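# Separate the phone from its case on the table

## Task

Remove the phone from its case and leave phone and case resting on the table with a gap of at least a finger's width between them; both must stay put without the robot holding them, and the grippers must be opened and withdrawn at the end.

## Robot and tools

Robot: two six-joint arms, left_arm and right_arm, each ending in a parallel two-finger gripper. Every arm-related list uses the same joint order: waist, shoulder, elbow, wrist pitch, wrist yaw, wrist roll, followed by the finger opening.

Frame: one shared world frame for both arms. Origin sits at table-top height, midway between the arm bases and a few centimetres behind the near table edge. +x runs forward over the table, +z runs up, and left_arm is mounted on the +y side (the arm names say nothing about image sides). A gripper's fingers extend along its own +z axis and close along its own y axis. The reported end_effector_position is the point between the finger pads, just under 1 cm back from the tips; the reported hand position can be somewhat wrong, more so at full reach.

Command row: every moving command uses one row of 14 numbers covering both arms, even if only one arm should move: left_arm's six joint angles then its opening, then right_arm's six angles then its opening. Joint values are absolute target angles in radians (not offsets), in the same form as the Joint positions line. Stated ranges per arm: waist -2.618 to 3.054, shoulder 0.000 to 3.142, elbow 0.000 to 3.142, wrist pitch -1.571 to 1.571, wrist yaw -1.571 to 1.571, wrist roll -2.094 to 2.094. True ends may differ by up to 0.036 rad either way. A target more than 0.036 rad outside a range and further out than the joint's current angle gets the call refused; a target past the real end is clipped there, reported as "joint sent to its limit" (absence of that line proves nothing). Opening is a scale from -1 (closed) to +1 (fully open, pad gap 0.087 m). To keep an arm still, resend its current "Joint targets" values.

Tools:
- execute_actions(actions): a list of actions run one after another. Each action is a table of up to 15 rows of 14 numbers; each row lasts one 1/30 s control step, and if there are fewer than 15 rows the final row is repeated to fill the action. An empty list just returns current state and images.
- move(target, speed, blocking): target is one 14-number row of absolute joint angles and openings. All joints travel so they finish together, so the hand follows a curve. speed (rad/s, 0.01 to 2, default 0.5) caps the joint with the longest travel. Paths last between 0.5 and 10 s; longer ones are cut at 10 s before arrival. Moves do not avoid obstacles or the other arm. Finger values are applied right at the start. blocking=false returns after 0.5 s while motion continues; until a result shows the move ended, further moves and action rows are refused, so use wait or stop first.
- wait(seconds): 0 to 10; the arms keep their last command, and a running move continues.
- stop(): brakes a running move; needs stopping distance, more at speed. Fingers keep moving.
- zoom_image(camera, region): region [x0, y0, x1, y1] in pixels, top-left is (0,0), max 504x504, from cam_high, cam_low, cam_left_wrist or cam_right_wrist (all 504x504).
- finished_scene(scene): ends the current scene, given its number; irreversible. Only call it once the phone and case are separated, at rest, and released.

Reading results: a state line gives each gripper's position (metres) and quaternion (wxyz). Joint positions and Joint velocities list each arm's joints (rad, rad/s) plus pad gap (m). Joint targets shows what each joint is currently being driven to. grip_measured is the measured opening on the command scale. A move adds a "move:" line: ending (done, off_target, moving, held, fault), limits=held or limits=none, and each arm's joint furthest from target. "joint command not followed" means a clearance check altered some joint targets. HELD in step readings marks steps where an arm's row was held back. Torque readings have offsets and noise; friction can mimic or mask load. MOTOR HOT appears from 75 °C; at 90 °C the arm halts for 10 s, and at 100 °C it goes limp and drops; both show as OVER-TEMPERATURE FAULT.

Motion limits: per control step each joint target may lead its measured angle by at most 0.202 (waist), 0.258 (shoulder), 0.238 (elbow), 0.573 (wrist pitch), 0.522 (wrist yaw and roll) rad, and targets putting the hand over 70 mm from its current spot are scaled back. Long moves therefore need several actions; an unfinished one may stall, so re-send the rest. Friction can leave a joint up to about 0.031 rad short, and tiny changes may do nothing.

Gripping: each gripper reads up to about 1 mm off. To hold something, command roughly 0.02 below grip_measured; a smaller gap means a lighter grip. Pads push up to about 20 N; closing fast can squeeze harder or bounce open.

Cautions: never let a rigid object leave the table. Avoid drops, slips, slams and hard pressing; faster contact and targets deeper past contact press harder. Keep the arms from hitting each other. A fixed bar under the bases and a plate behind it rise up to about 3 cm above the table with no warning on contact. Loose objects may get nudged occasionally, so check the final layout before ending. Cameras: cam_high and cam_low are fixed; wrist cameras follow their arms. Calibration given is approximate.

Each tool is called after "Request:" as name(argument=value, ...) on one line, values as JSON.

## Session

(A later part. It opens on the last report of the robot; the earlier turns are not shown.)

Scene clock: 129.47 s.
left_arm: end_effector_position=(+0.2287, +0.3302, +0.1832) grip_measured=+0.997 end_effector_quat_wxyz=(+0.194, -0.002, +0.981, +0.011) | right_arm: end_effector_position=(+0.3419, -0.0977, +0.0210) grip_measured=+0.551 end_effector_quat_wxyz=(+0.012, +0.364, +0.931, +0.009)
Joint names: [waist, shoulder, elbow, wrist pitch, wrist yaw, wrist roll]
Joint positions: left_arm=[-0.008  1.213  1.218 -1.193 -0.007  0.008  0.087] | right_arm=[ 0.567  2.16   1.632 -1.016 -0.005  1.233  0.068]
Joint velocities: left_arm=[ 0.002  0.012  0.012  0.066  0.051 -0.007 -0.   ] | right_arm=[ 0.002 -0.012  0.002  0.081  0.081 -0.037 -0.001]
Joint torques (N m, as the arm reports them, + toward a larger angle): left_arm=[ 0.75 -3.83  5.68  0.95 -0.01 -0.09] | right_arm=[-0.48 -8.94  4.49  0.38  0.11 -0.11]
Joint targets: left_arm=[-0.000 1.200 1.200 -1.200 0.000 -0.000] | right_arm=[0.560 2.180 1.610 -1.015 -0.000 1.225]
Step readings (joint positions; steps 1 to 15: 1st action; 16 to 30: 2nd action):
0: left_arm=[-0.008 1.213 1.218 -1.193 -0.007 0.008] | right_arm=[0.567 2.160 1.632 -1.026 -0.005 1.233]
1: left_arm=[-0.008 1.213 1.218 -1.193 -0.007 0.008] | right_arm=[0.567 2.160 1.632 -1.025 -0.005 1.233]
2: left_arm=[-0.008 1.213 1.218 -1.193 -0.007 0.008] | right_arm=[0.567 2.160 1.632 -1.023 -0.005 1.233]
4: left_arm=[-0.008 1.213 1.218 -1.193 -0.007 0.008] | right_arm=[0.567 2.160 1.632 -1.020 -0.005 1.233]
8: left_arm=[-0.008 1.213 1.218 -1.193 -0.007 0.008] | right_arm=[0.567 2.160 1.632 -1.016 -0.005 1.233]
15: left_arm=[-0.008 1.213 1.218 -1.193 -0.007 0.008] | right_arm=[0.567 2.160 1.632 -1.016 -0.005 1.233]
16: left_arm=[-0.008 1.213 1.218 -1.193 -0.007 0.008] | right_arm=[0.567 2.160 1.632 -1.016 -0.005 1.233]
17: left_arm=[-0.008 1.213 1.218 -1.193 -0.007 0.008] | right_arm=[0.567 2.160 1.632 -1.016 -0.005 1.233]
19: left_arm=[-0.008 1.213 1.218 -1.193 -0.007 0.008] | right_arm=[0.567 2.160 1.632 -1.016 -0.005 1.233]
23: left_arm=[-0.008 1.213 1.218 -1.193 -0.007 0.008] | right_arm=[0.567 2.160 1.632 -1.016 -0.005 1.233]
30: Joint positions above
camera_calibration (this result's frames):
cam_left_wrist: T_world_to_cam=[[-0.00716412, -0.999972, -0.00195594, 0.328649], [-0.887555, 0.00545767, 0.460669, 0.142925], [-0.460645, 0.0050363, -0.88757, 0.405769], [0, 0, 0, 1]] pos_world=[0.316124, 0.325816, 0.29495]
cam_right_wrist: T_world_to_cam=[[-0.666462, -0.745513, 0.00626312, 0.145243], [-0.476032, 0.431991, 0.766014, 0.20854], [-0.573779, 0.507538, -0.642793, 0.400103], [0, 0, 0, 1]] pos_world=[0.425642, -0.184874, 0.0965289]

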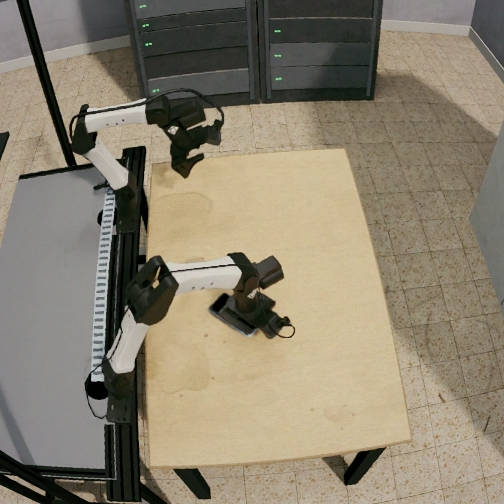

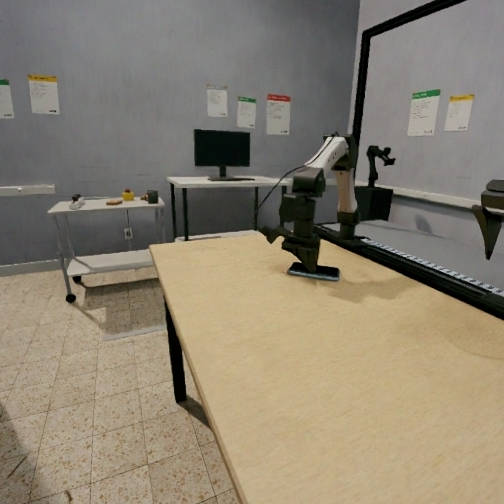

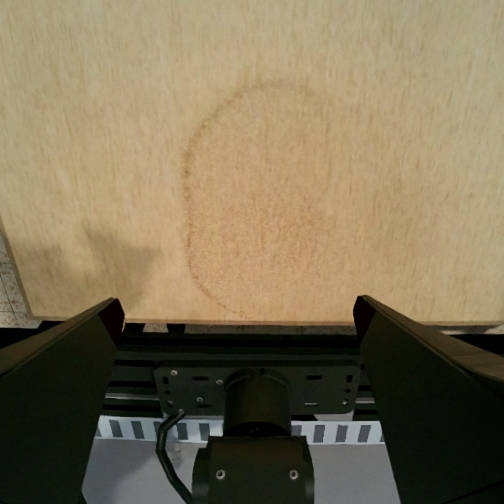

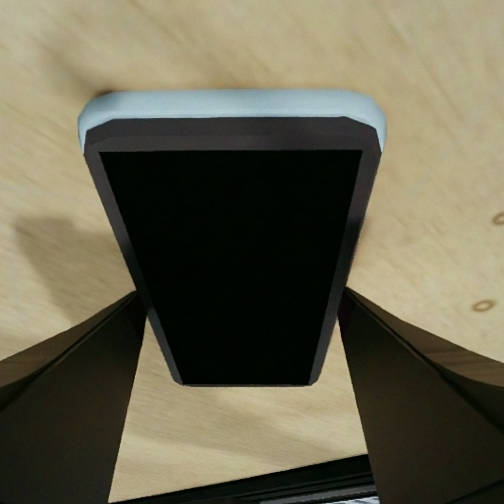

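Lift ~2.5 cm via shoulder.

Request:
move(target=[0,1.2,1.2,-1.2,0,0,1, 0.56,2.08,1.61,-1.10,0,1.225,0.52], speed=0.08)

Request:
zoom_image(camera="cam_low", region=[270,230,360,295])

Scene clock: 136.40 s.
left_arm: end_effector_position=(+0.2287, +0.3302, +0.1832) grip_measured=+0.997 end_effector_quat_wxyz=(+0.194, -0.002, +0.981, +0.011) | right_arm: end_effector_position=(+0.3322, -0.1043, +0.0425) grip_measured=+0.551 end_effector_quat_wxyz=(+0.012, +0.360, +0.933, +0.003)
Joint names: [waist, shoulder, elbow, wrist pitch, wrist yaw, wrist roll]
Joint positions: left_arm=[-0.008  1.213  1.218 -1.193 -0.007  0.008  0.087] | right_arm=[ 0.567  2.103  1.632 -1.082  0.003  1.225  0.068]
Joint velocities: left_arm=[ 0.002  0.007 -0.012 -0.037 -0.007 -0.007  0.001] | right_arm=[-0.017  0.017  0.002 -0.022 -0.007 -0.051  0.   ]
Joint torques (N m, as the arm reports them, + toward a larger angle): left_arm=[ 0.84 -3.78  5.73  0.92  0.01 -0.08] | right_arm=[ -0.45 -11.32   4.59   0.2    0.03  -0.07]
Joint targets: left_arm=[-0.000 1.200 1.200 -1.200 -0.000 0.000] | right_arm=[0.560 2.080 1.610 -1.100 -0.000 1.225]
move: off_target (right_arm); limits=none; left_arm: farthest joint: the elbow, 0.018 radians from its target (0.018 radians at the start); right_arm: farthest joint: the shoulder, 0.023 radians from its target (0.080 radians at the start)
camera_calibration (this result's frames):
cam_left_wrist: T_world_to_cam=[[-0.00716412, -0.999972, -0.00195594, 0.328649], [-0.887555, 0.00545767, 0.460669, 0.142925], [-0.460645, 0.0050363, -0.88757, 0.405769], [0, 0, 0, 1]] pos_world=[0.316124, 0.325816, 0.29495]
cam_right_wrist: T_world_to_cam=[[-0.660642, -0.750482, 0.0181381, 0.130728], [-0.475829, 0.437311, 0.763116, 0.190957], [-0.580637, 0.495516, -0.646007, 0.412807], [0, 0, 0, 1]] pos_world=[0.416919, -0.189951, 0.118583]

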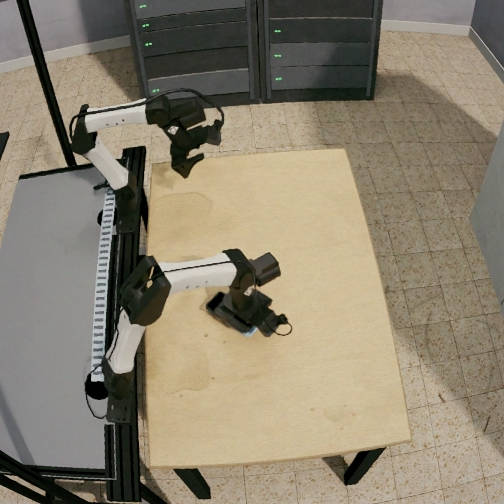

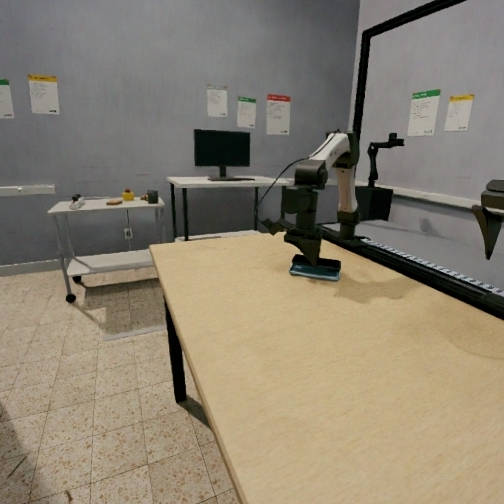

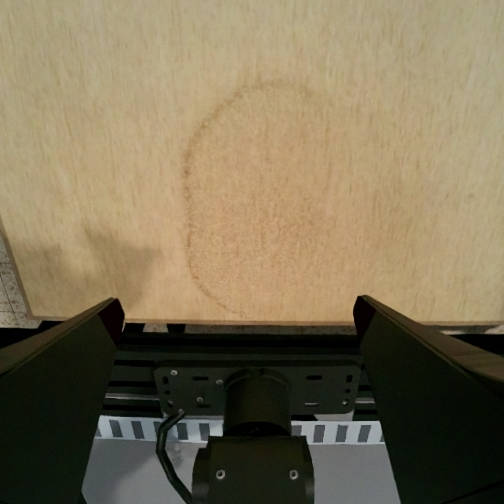

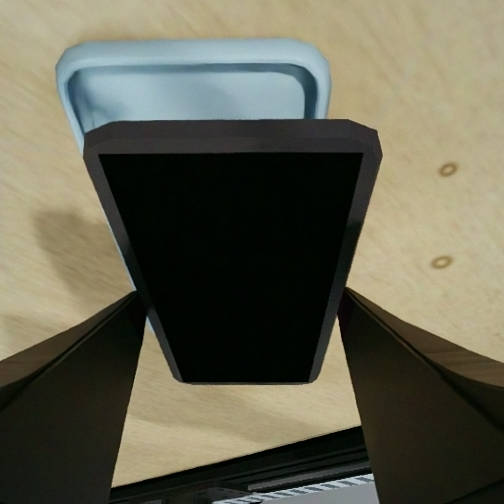

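Region (270, 230, 360, 295) of cam_low's 504x504 image, scaled by 5.600, with more detail than that image has.

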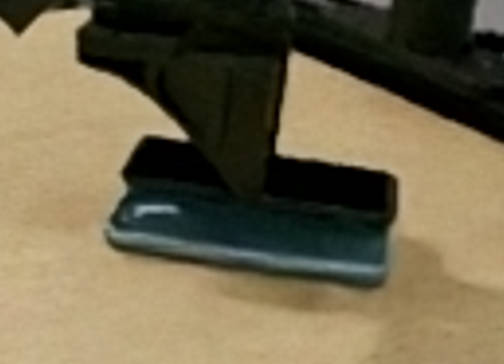

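Request:
move(target=[0,1.2,1.2,-1.2,0,0,1, 0.12,2.08,1.61,-1.10,0,0.4,0.52], speed=0.4)

Request:
move(target=[0,1.2,1.2,-1.2,0,0,1, 0.12,2.195,1.61,-0.995,0,0.4,0.52], speed=0.07)

Request:
zoom_image(camera="cam_low", region=[230,215,340,290])

Scene clock: 151.20 s.
left_arm: end_effector_position=(+0.2287, +0.3302, +0.1832) grip_measured=+0.997 end_effector_quat_wxyz=(+0.194, -0.002, +0.981, +0.011) | right_arm: end_effector_position=(+0.3695, -0.2894, +0.0441) grip_measured=+0.551 end_effector_quat_wxyz=(+0.012, +0.177, +0.984, -0.005)
Joint names: [waist, shoulder, elbow, wrist pitch, wrist yaw, wrist roll]
Joint positions: left_arm=[-0.008  1.213  1.218 -1.193 -0.007  0.008  0.087] | right_arm=[ 0.124  2.103  1.632 -1.086  0.006  0.402  0.068]
Joint velocities: left_arm=[-0.002 -0.007 -0.012 -0.007 -0.037 -0.007  0.001] | right_arm=[ 0.017 -0.017 -0.007  0.007 -0.007  0.066  0.   ]
Joint torques (N m, as the arm reports them, + toward a larger angle): left_arm=[ 0.82 -3.78  5.81  0.96 -0.01 -0.09] | right_arm=[ -0.3  -11.38   4.61   0.29  -0.02  -0.07]
Joint targets: left_arm=[0.000 1.200 1.200 -1.200 -0.000 -0.000] | right_arm=[0.120 2.080 1.610 -1.100 0.000 0.400]
move: off_target (right_arm); limits=none; left_arm: farthest joint: the elbow, 0.018 radians from its target (0.018 radians at the start); right_arm: farthest joint: the shoulder, 0.023 radians from its target (0.023 radians at the start)
camera_calibration (this result's frames):
cam_left_wrist: T_world_to_cam=[[-0.00716412, -0.999972, -0.00195594, 0.328649], [-0.887555, 0.00545767, 0.460669, 0.142925], [-0.460645, 0.0050363, -0.88757, 0.405769], [0, 0, 0, 1]] pos_world=[0.316124, 0.325816, 0.29495]
cam_right_wrist: T_world_to_cam=[[-0.334681, -0.941567, 0.0379579, -0.160196], [-0.602224, 0.244696, 0.759901, 0.279491], [-0.724786, 0.231466, -0.648929, 0.504189], [0, 0, 0, 1]] pos_world=[0.48013, -0.335928, 0.120878]

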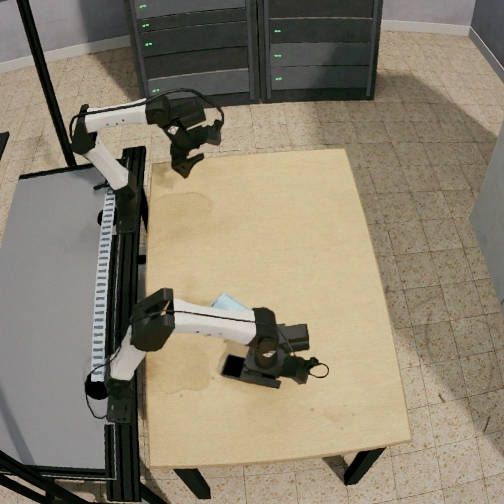

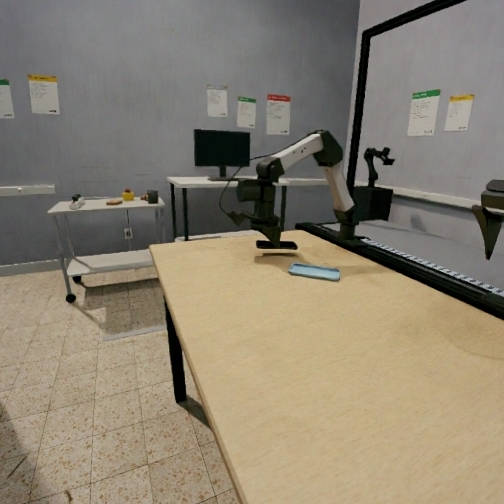

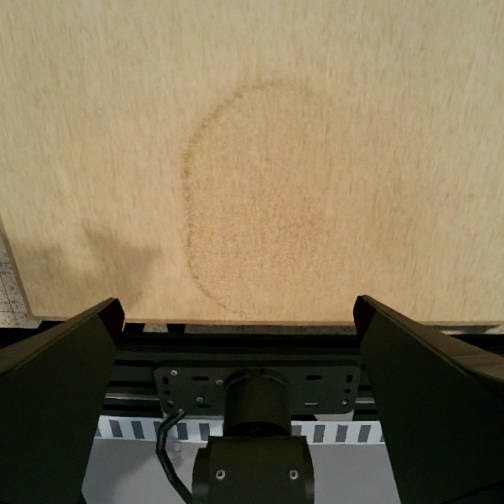

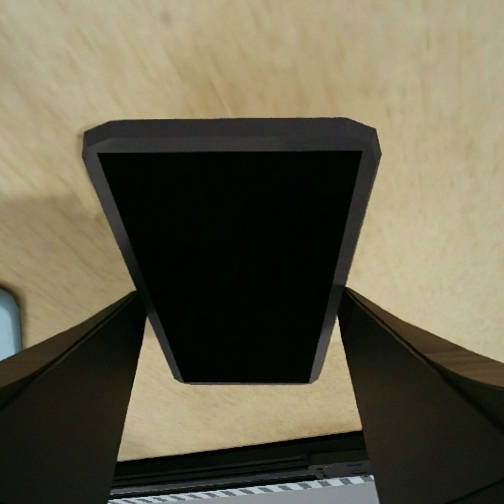

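Scene clock: 152.87 s.
left_arm: end_effector_position=(+0.2287, +0.3302, +0.1832) grip_measured=+0.997 end_effector_quat_wxyz=(+0.194, -0.002, +0.981, +0.011) | right_arm: end_effector_position=(+0.3824, -0.2892, +0.0145) grip_measured=+0.551 end_effector_quat_wxyz=(+0.013, +0.177, +0.984, -0.005)
Joint names: [waist, shoulder, elbow, wrist pitch, wrist yaw, wrist roll]
Joint positions: left_arm=[-0.008  1.213  1.218 -1.193 -0.007  0.008  0.087] | right_arm=[ 0.124  2.18   1.632 -1.006  0.006  0.401  0.068]
Joint velocities: left_arm=[-0.007  0.012 -0.017 -0.022  0.022  0.037 -0.001] | right_arm=[ 0.002 -0.027  0.002 -0.007 -0.037 -0.095 -0.001]
Joint torques (N m, as the arm reports them, + toward a larger angle): left_arm=[ 0.81 -3.79  5.72  0.94  0.   -0.08] | right_arm=[-0.3  -9.42  4.49  0.49 -0.04 -0.04]
Joint targets: left_arm=[0.000 1.200 1.200 -1.200 -0.000 0.000] | right_arm=[0.120 2.195 1.610 -0.995 0.000 0.400]
move: off_target (right_arm); limits=none; left_arm: farthest joint: the elbow, 0.018 radians from its target (0.018 radians at the start); right_arm: farthest joint: the elbow, 0.022 radians from its target (0.022 radians at the start)
camera_calibration (this result's frames):
cam_left_wrist: T_world_to_cam=[[-0.00716412, -0.999972, -0.00195594, 0.328649], [-0.887555, 0.00545767, 0.460669, 0.142925], [-0.460645, 0.0050363, -0.88757, 0.405769], [0, 0, 0, 1]] pos_world=[0.316124, 0.325816, 0.29495]
cam_right_wrist: T_world_to_cam=[[-0.33443, -0.941693, 0.0370268, -0.154639], [-0.604935, 0.24463, 0.757767, 0.310768], [-0.722641, 0.231021, -0.651474, 0.49339], [0, 0, 0, 1]] pos_world=[0.492822, -0.335629, 0.0916667]

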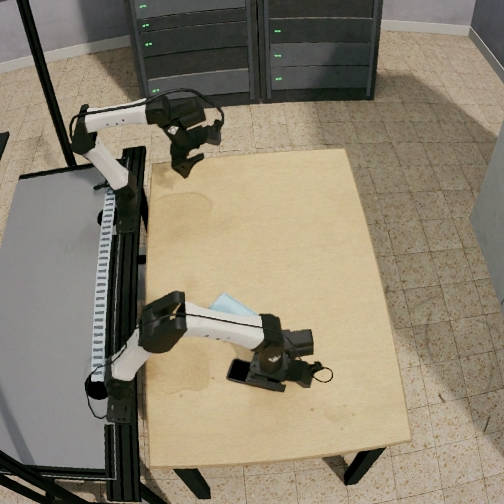

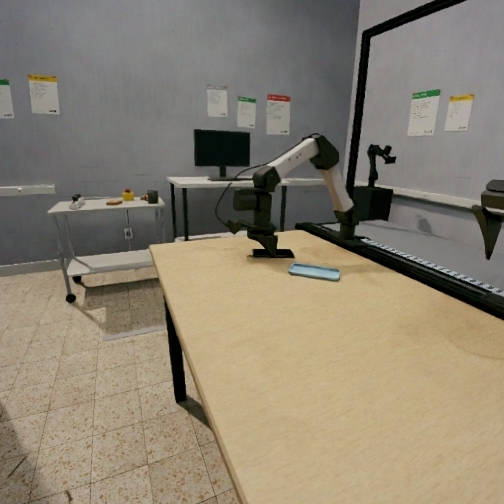

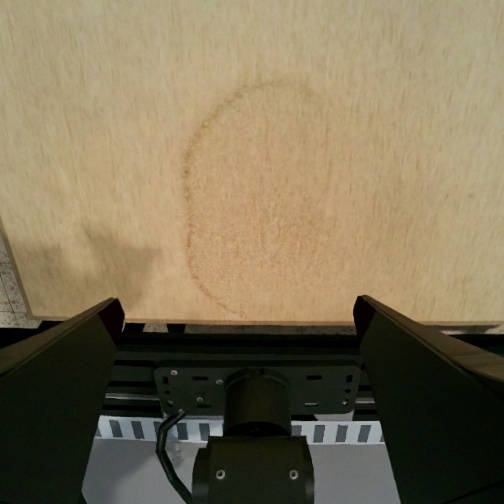

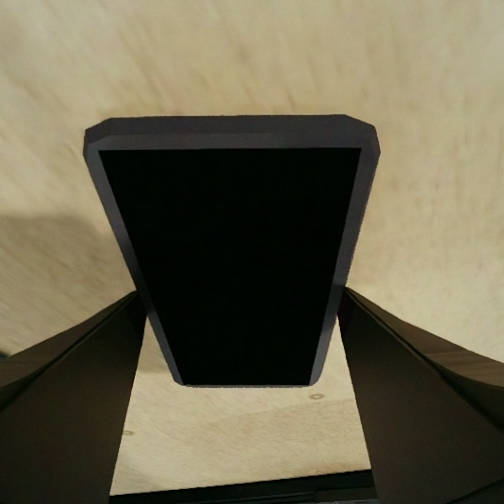

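Region (230, 215, 340, 290) of cam_low's 504x504 image, scaled by 4.582, with more detail than that image has; it fills the top 344 rows of this view, and the rest is white.

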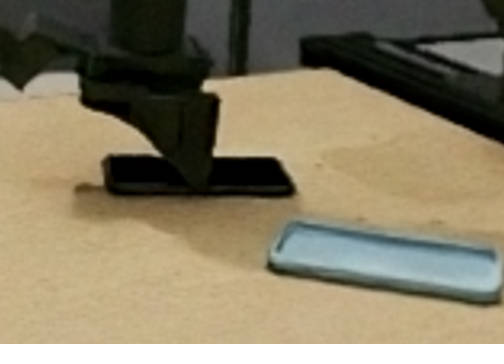

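The phone has pivoted slightly, so it is touching the table. Release and retreat.

Request:
execute_actions(actions=[[[0,1.2,1.2,-1.2,0,0,1, 0.12,2.195,1.61,-0.995,0,0.4,0.6],[0,1.2,1.2,-1.2,0,0,1, 0.12,2.195,1.61,-0.995,0,0.4,0.7],[0,1.2,1.2,-1.2,0,0,1, 0.12,2.195,1.61,-0.995,0,0.4,1]]])

Request:
move(target=[0,1.2,1.2,-1.2,0,0,1, 0.12,1.6,1.5,-1.2,0,0.4,1], speed=0.5)

Scene clock: 162.03 s.
left_arm: end_effector_position=(+0.2287, +0.3302, +0.1832) grip_measured=+0.997 end_effector_quat_wxyz=(+0.194, -0.002, +0.981, +0.011) | right_arm: end_effector_position=(+0.3825, -0.2892, +0.0145) grip_measured=+1.000 end_effector_quat_wxyz=(+0.013, +0.177, +0.984, -0.005)
Joint names: [waist, shoulder, elbow, wrist pitch, wrist yaw, wrist roll]
Joint positions: left_arm=[-0.008  1.213  1.218 -1.193 -0.007  0.008  0.087] | right_arm=[ 0.124  2.18   1.632 -1.005  0.006  0.401  0.087]
Joint velocities: left_arm=[ 0.012 -0.002 -0.007 -0.037 -0.081  0.037  0.   ] | right_arm=[ 0.007 -0.002  0.012  0.007 -0.037  0.066  0.   ]
Joint torques (N m, as the arm reports them, + toward a larger angle): left_arm=[ 0.84 -3.86  5.71  0.95 -0.01 -0.05] | right_arm=[-0.28 -9.39  4.47  0.49 -0.03 -0.04]
Joint targets: left_arm=[-0.000 1.200 1.200 -1.200 0.000 -0.000] | right_arm=[0.120 2.195 1.610 -0.995 -0.000 0.400]
Step readings (joint positions):
0: left_arm=[-0.008 1.213 1.218 -1.193 -0.007 0.008] | right_arm=[0.124 2.180 1.632 -1.006 0.006 0.401]
1: left_arm=[-0.008 1.213 1.218 -1.193 -0.007 0.008] | right_arm=[0.124 2.180 1.632 -1.006 0.006 0.401]
2: left_arm=[-0.008 1.213 1.218 -1.193 -0.007 0.008] | right_arm=[0.124 2.180 1.632 -1.005 0.006 0.401]
4: left_arm=[-0.008 1.213 1.218 -1.193 -0.007 0.008] | right_arm=[0.124 2.180 1.632 -1.005 0.006 0.401]
8: left_arm=[-0.008 1.213 1.218 -1.193 -0.007 0.008] | right_arm=[0.124 2.180 1.632 -1.005 0.006 0.401]
15: Joint positions above
camera_calibration (this result's frames):
cam_left_wrist: T_world_to_cam=[[-0.00716412, -0.999972, -0.00195594, 0.328649], [-0.887555, 0.00545767, 0.460669, 0.142925], [-0.460645, 0.0050363, -0.88757, 0.405769], [0, 0, 0, 1]] pos_world=[0.316124, 0.325816, 0.29495]
cam_right_wrist: T_world_to_cam=[[-0.334441, -0.941695, 0.036883, -0.154597], [-0.605224, 0.244614, 0.75754, 0.310944], [-0.722394, 0.23103, -0.651746, 0.493361], [0, 0, 0, 1]] pos_world=[0.492889, -0.335626, 0.0916956]

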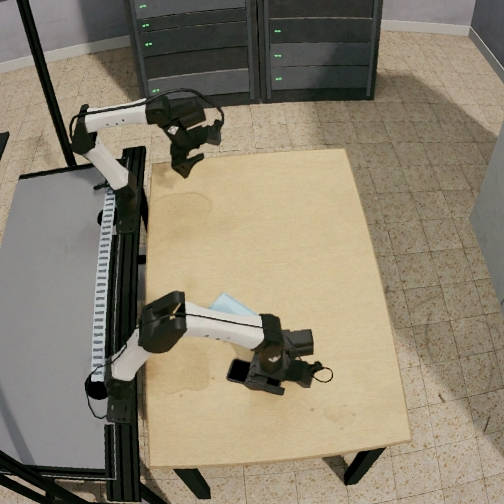

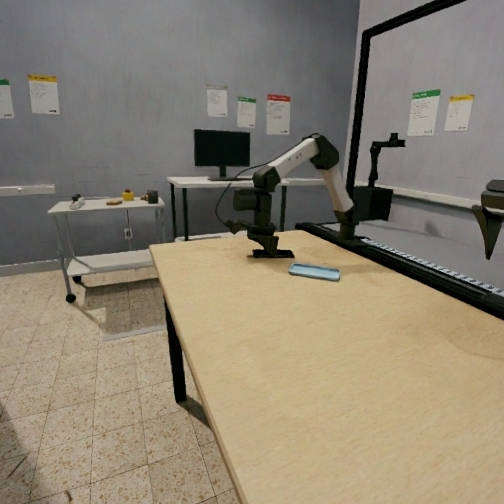

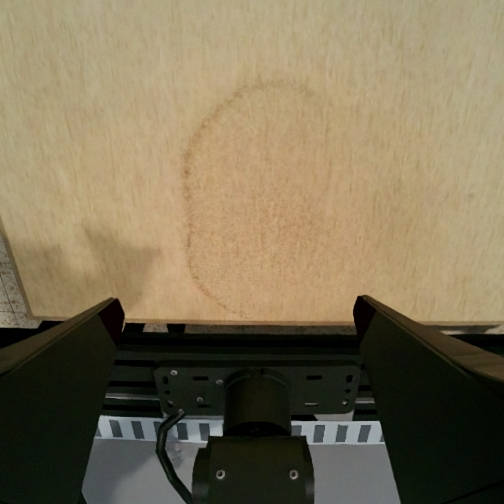

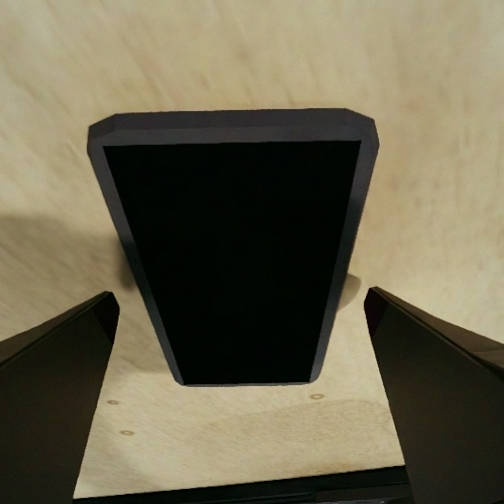

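Scene clock: 163.80 s.
left_arm: end_effector_position=(+0.2287, +0.3302, +0.1832) grip_measured=+0.997 end_effector_quat_wxyz=(+0.194, -0.002, +0.981, +0.011) | right_arm: end_effector_position=(+0.3226, -0.2904, +0.1798) grip_measured=+1.000 end_effector_quat_wxyz=(+0.157, +0.175, +0.972, +0.028)
Joint names: [waist, shoulder, elbow, wrist pitch, wrist yaw, wrist roll]
Joint positions: left_arm=[-0.008  1.213  1.218 -1.193 -0.007  0.008  0.087] | right_arm=[ 0.124  1.605  1.528 -1.18   0.006  0.401  0.087]
Joint velocities: left_arm=[-0.007  0.022  0.002 -0.007 -0.066 -0.037 -0.001] | right_arm=[-0.017 -0.002 -0.002  0.007  0.022 -0.007  0.   ]
Joint torques (N m, as the arm reports them, + toward a larger angle): left_arm=[ 0.8  -3.75  5.68  0.95 -0.01 -0.08] | right_arm=[-0.28 -6.67  4.61  0.76 -0.04 -0.05]
Joint targets: left_arm=[0.000 1.200 1.200 -1.200 0.000 0.000] | right_arm=[0.120 1.600 1.500 -1.200 0.000 0.400]
move: off_target (right_arm); limits=none; left_arm: farthest joint: the elbow, 0.018 radians from its target (0.018 radians at the start); right_arm: farthest joint: the elbow, 0.028 radians from its target (0.132 radians at the start)
camera_calibration (this result's frames):
cam_left_wrist: T_world_to_cam=[[-0.00716412, -0.999972, -0.00195594, 0.328649], [-0.887555, 0.00545767, 0.460669, 0.142925], [-0.460645, 0.0050363, -0.88757, 0.405769], [0, 0, 0, 1]] pos_world=[0.316124, 0.325816, 0.29495]
cam_right_wrist: T_world_to_cam=[[-0.326258, -0.942336, -0.0745533, -0.164652], [-0.801245, 0.233836, 0.550752, 0.247083], [-0.50156, 0.239423, -0.831333, 0.521598], [0, 0, 0, 1]] pos_world=[0.405867, -0.337817, 0.285265]

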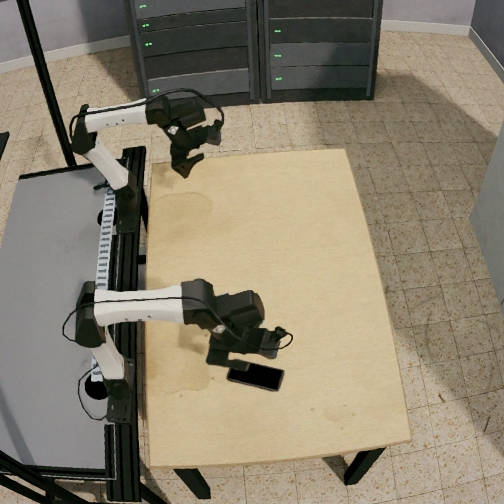

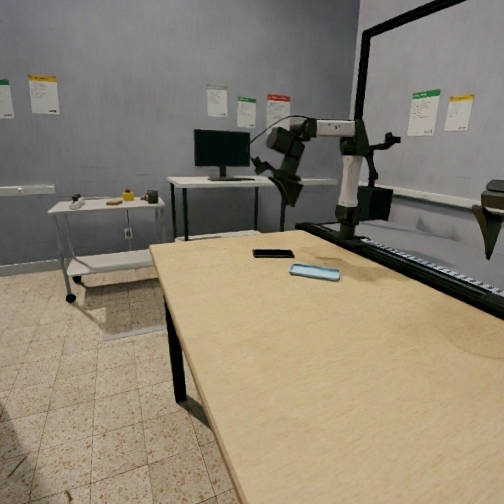

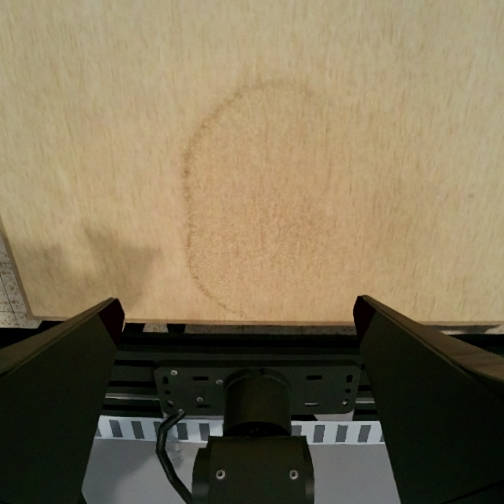

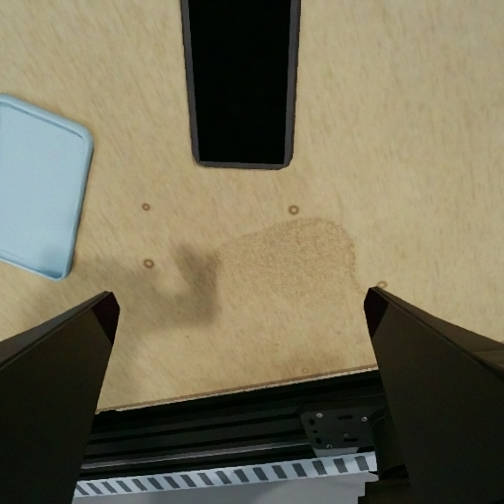

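Request:
finished_scene(scene=1)

The scene is finished: the task was done.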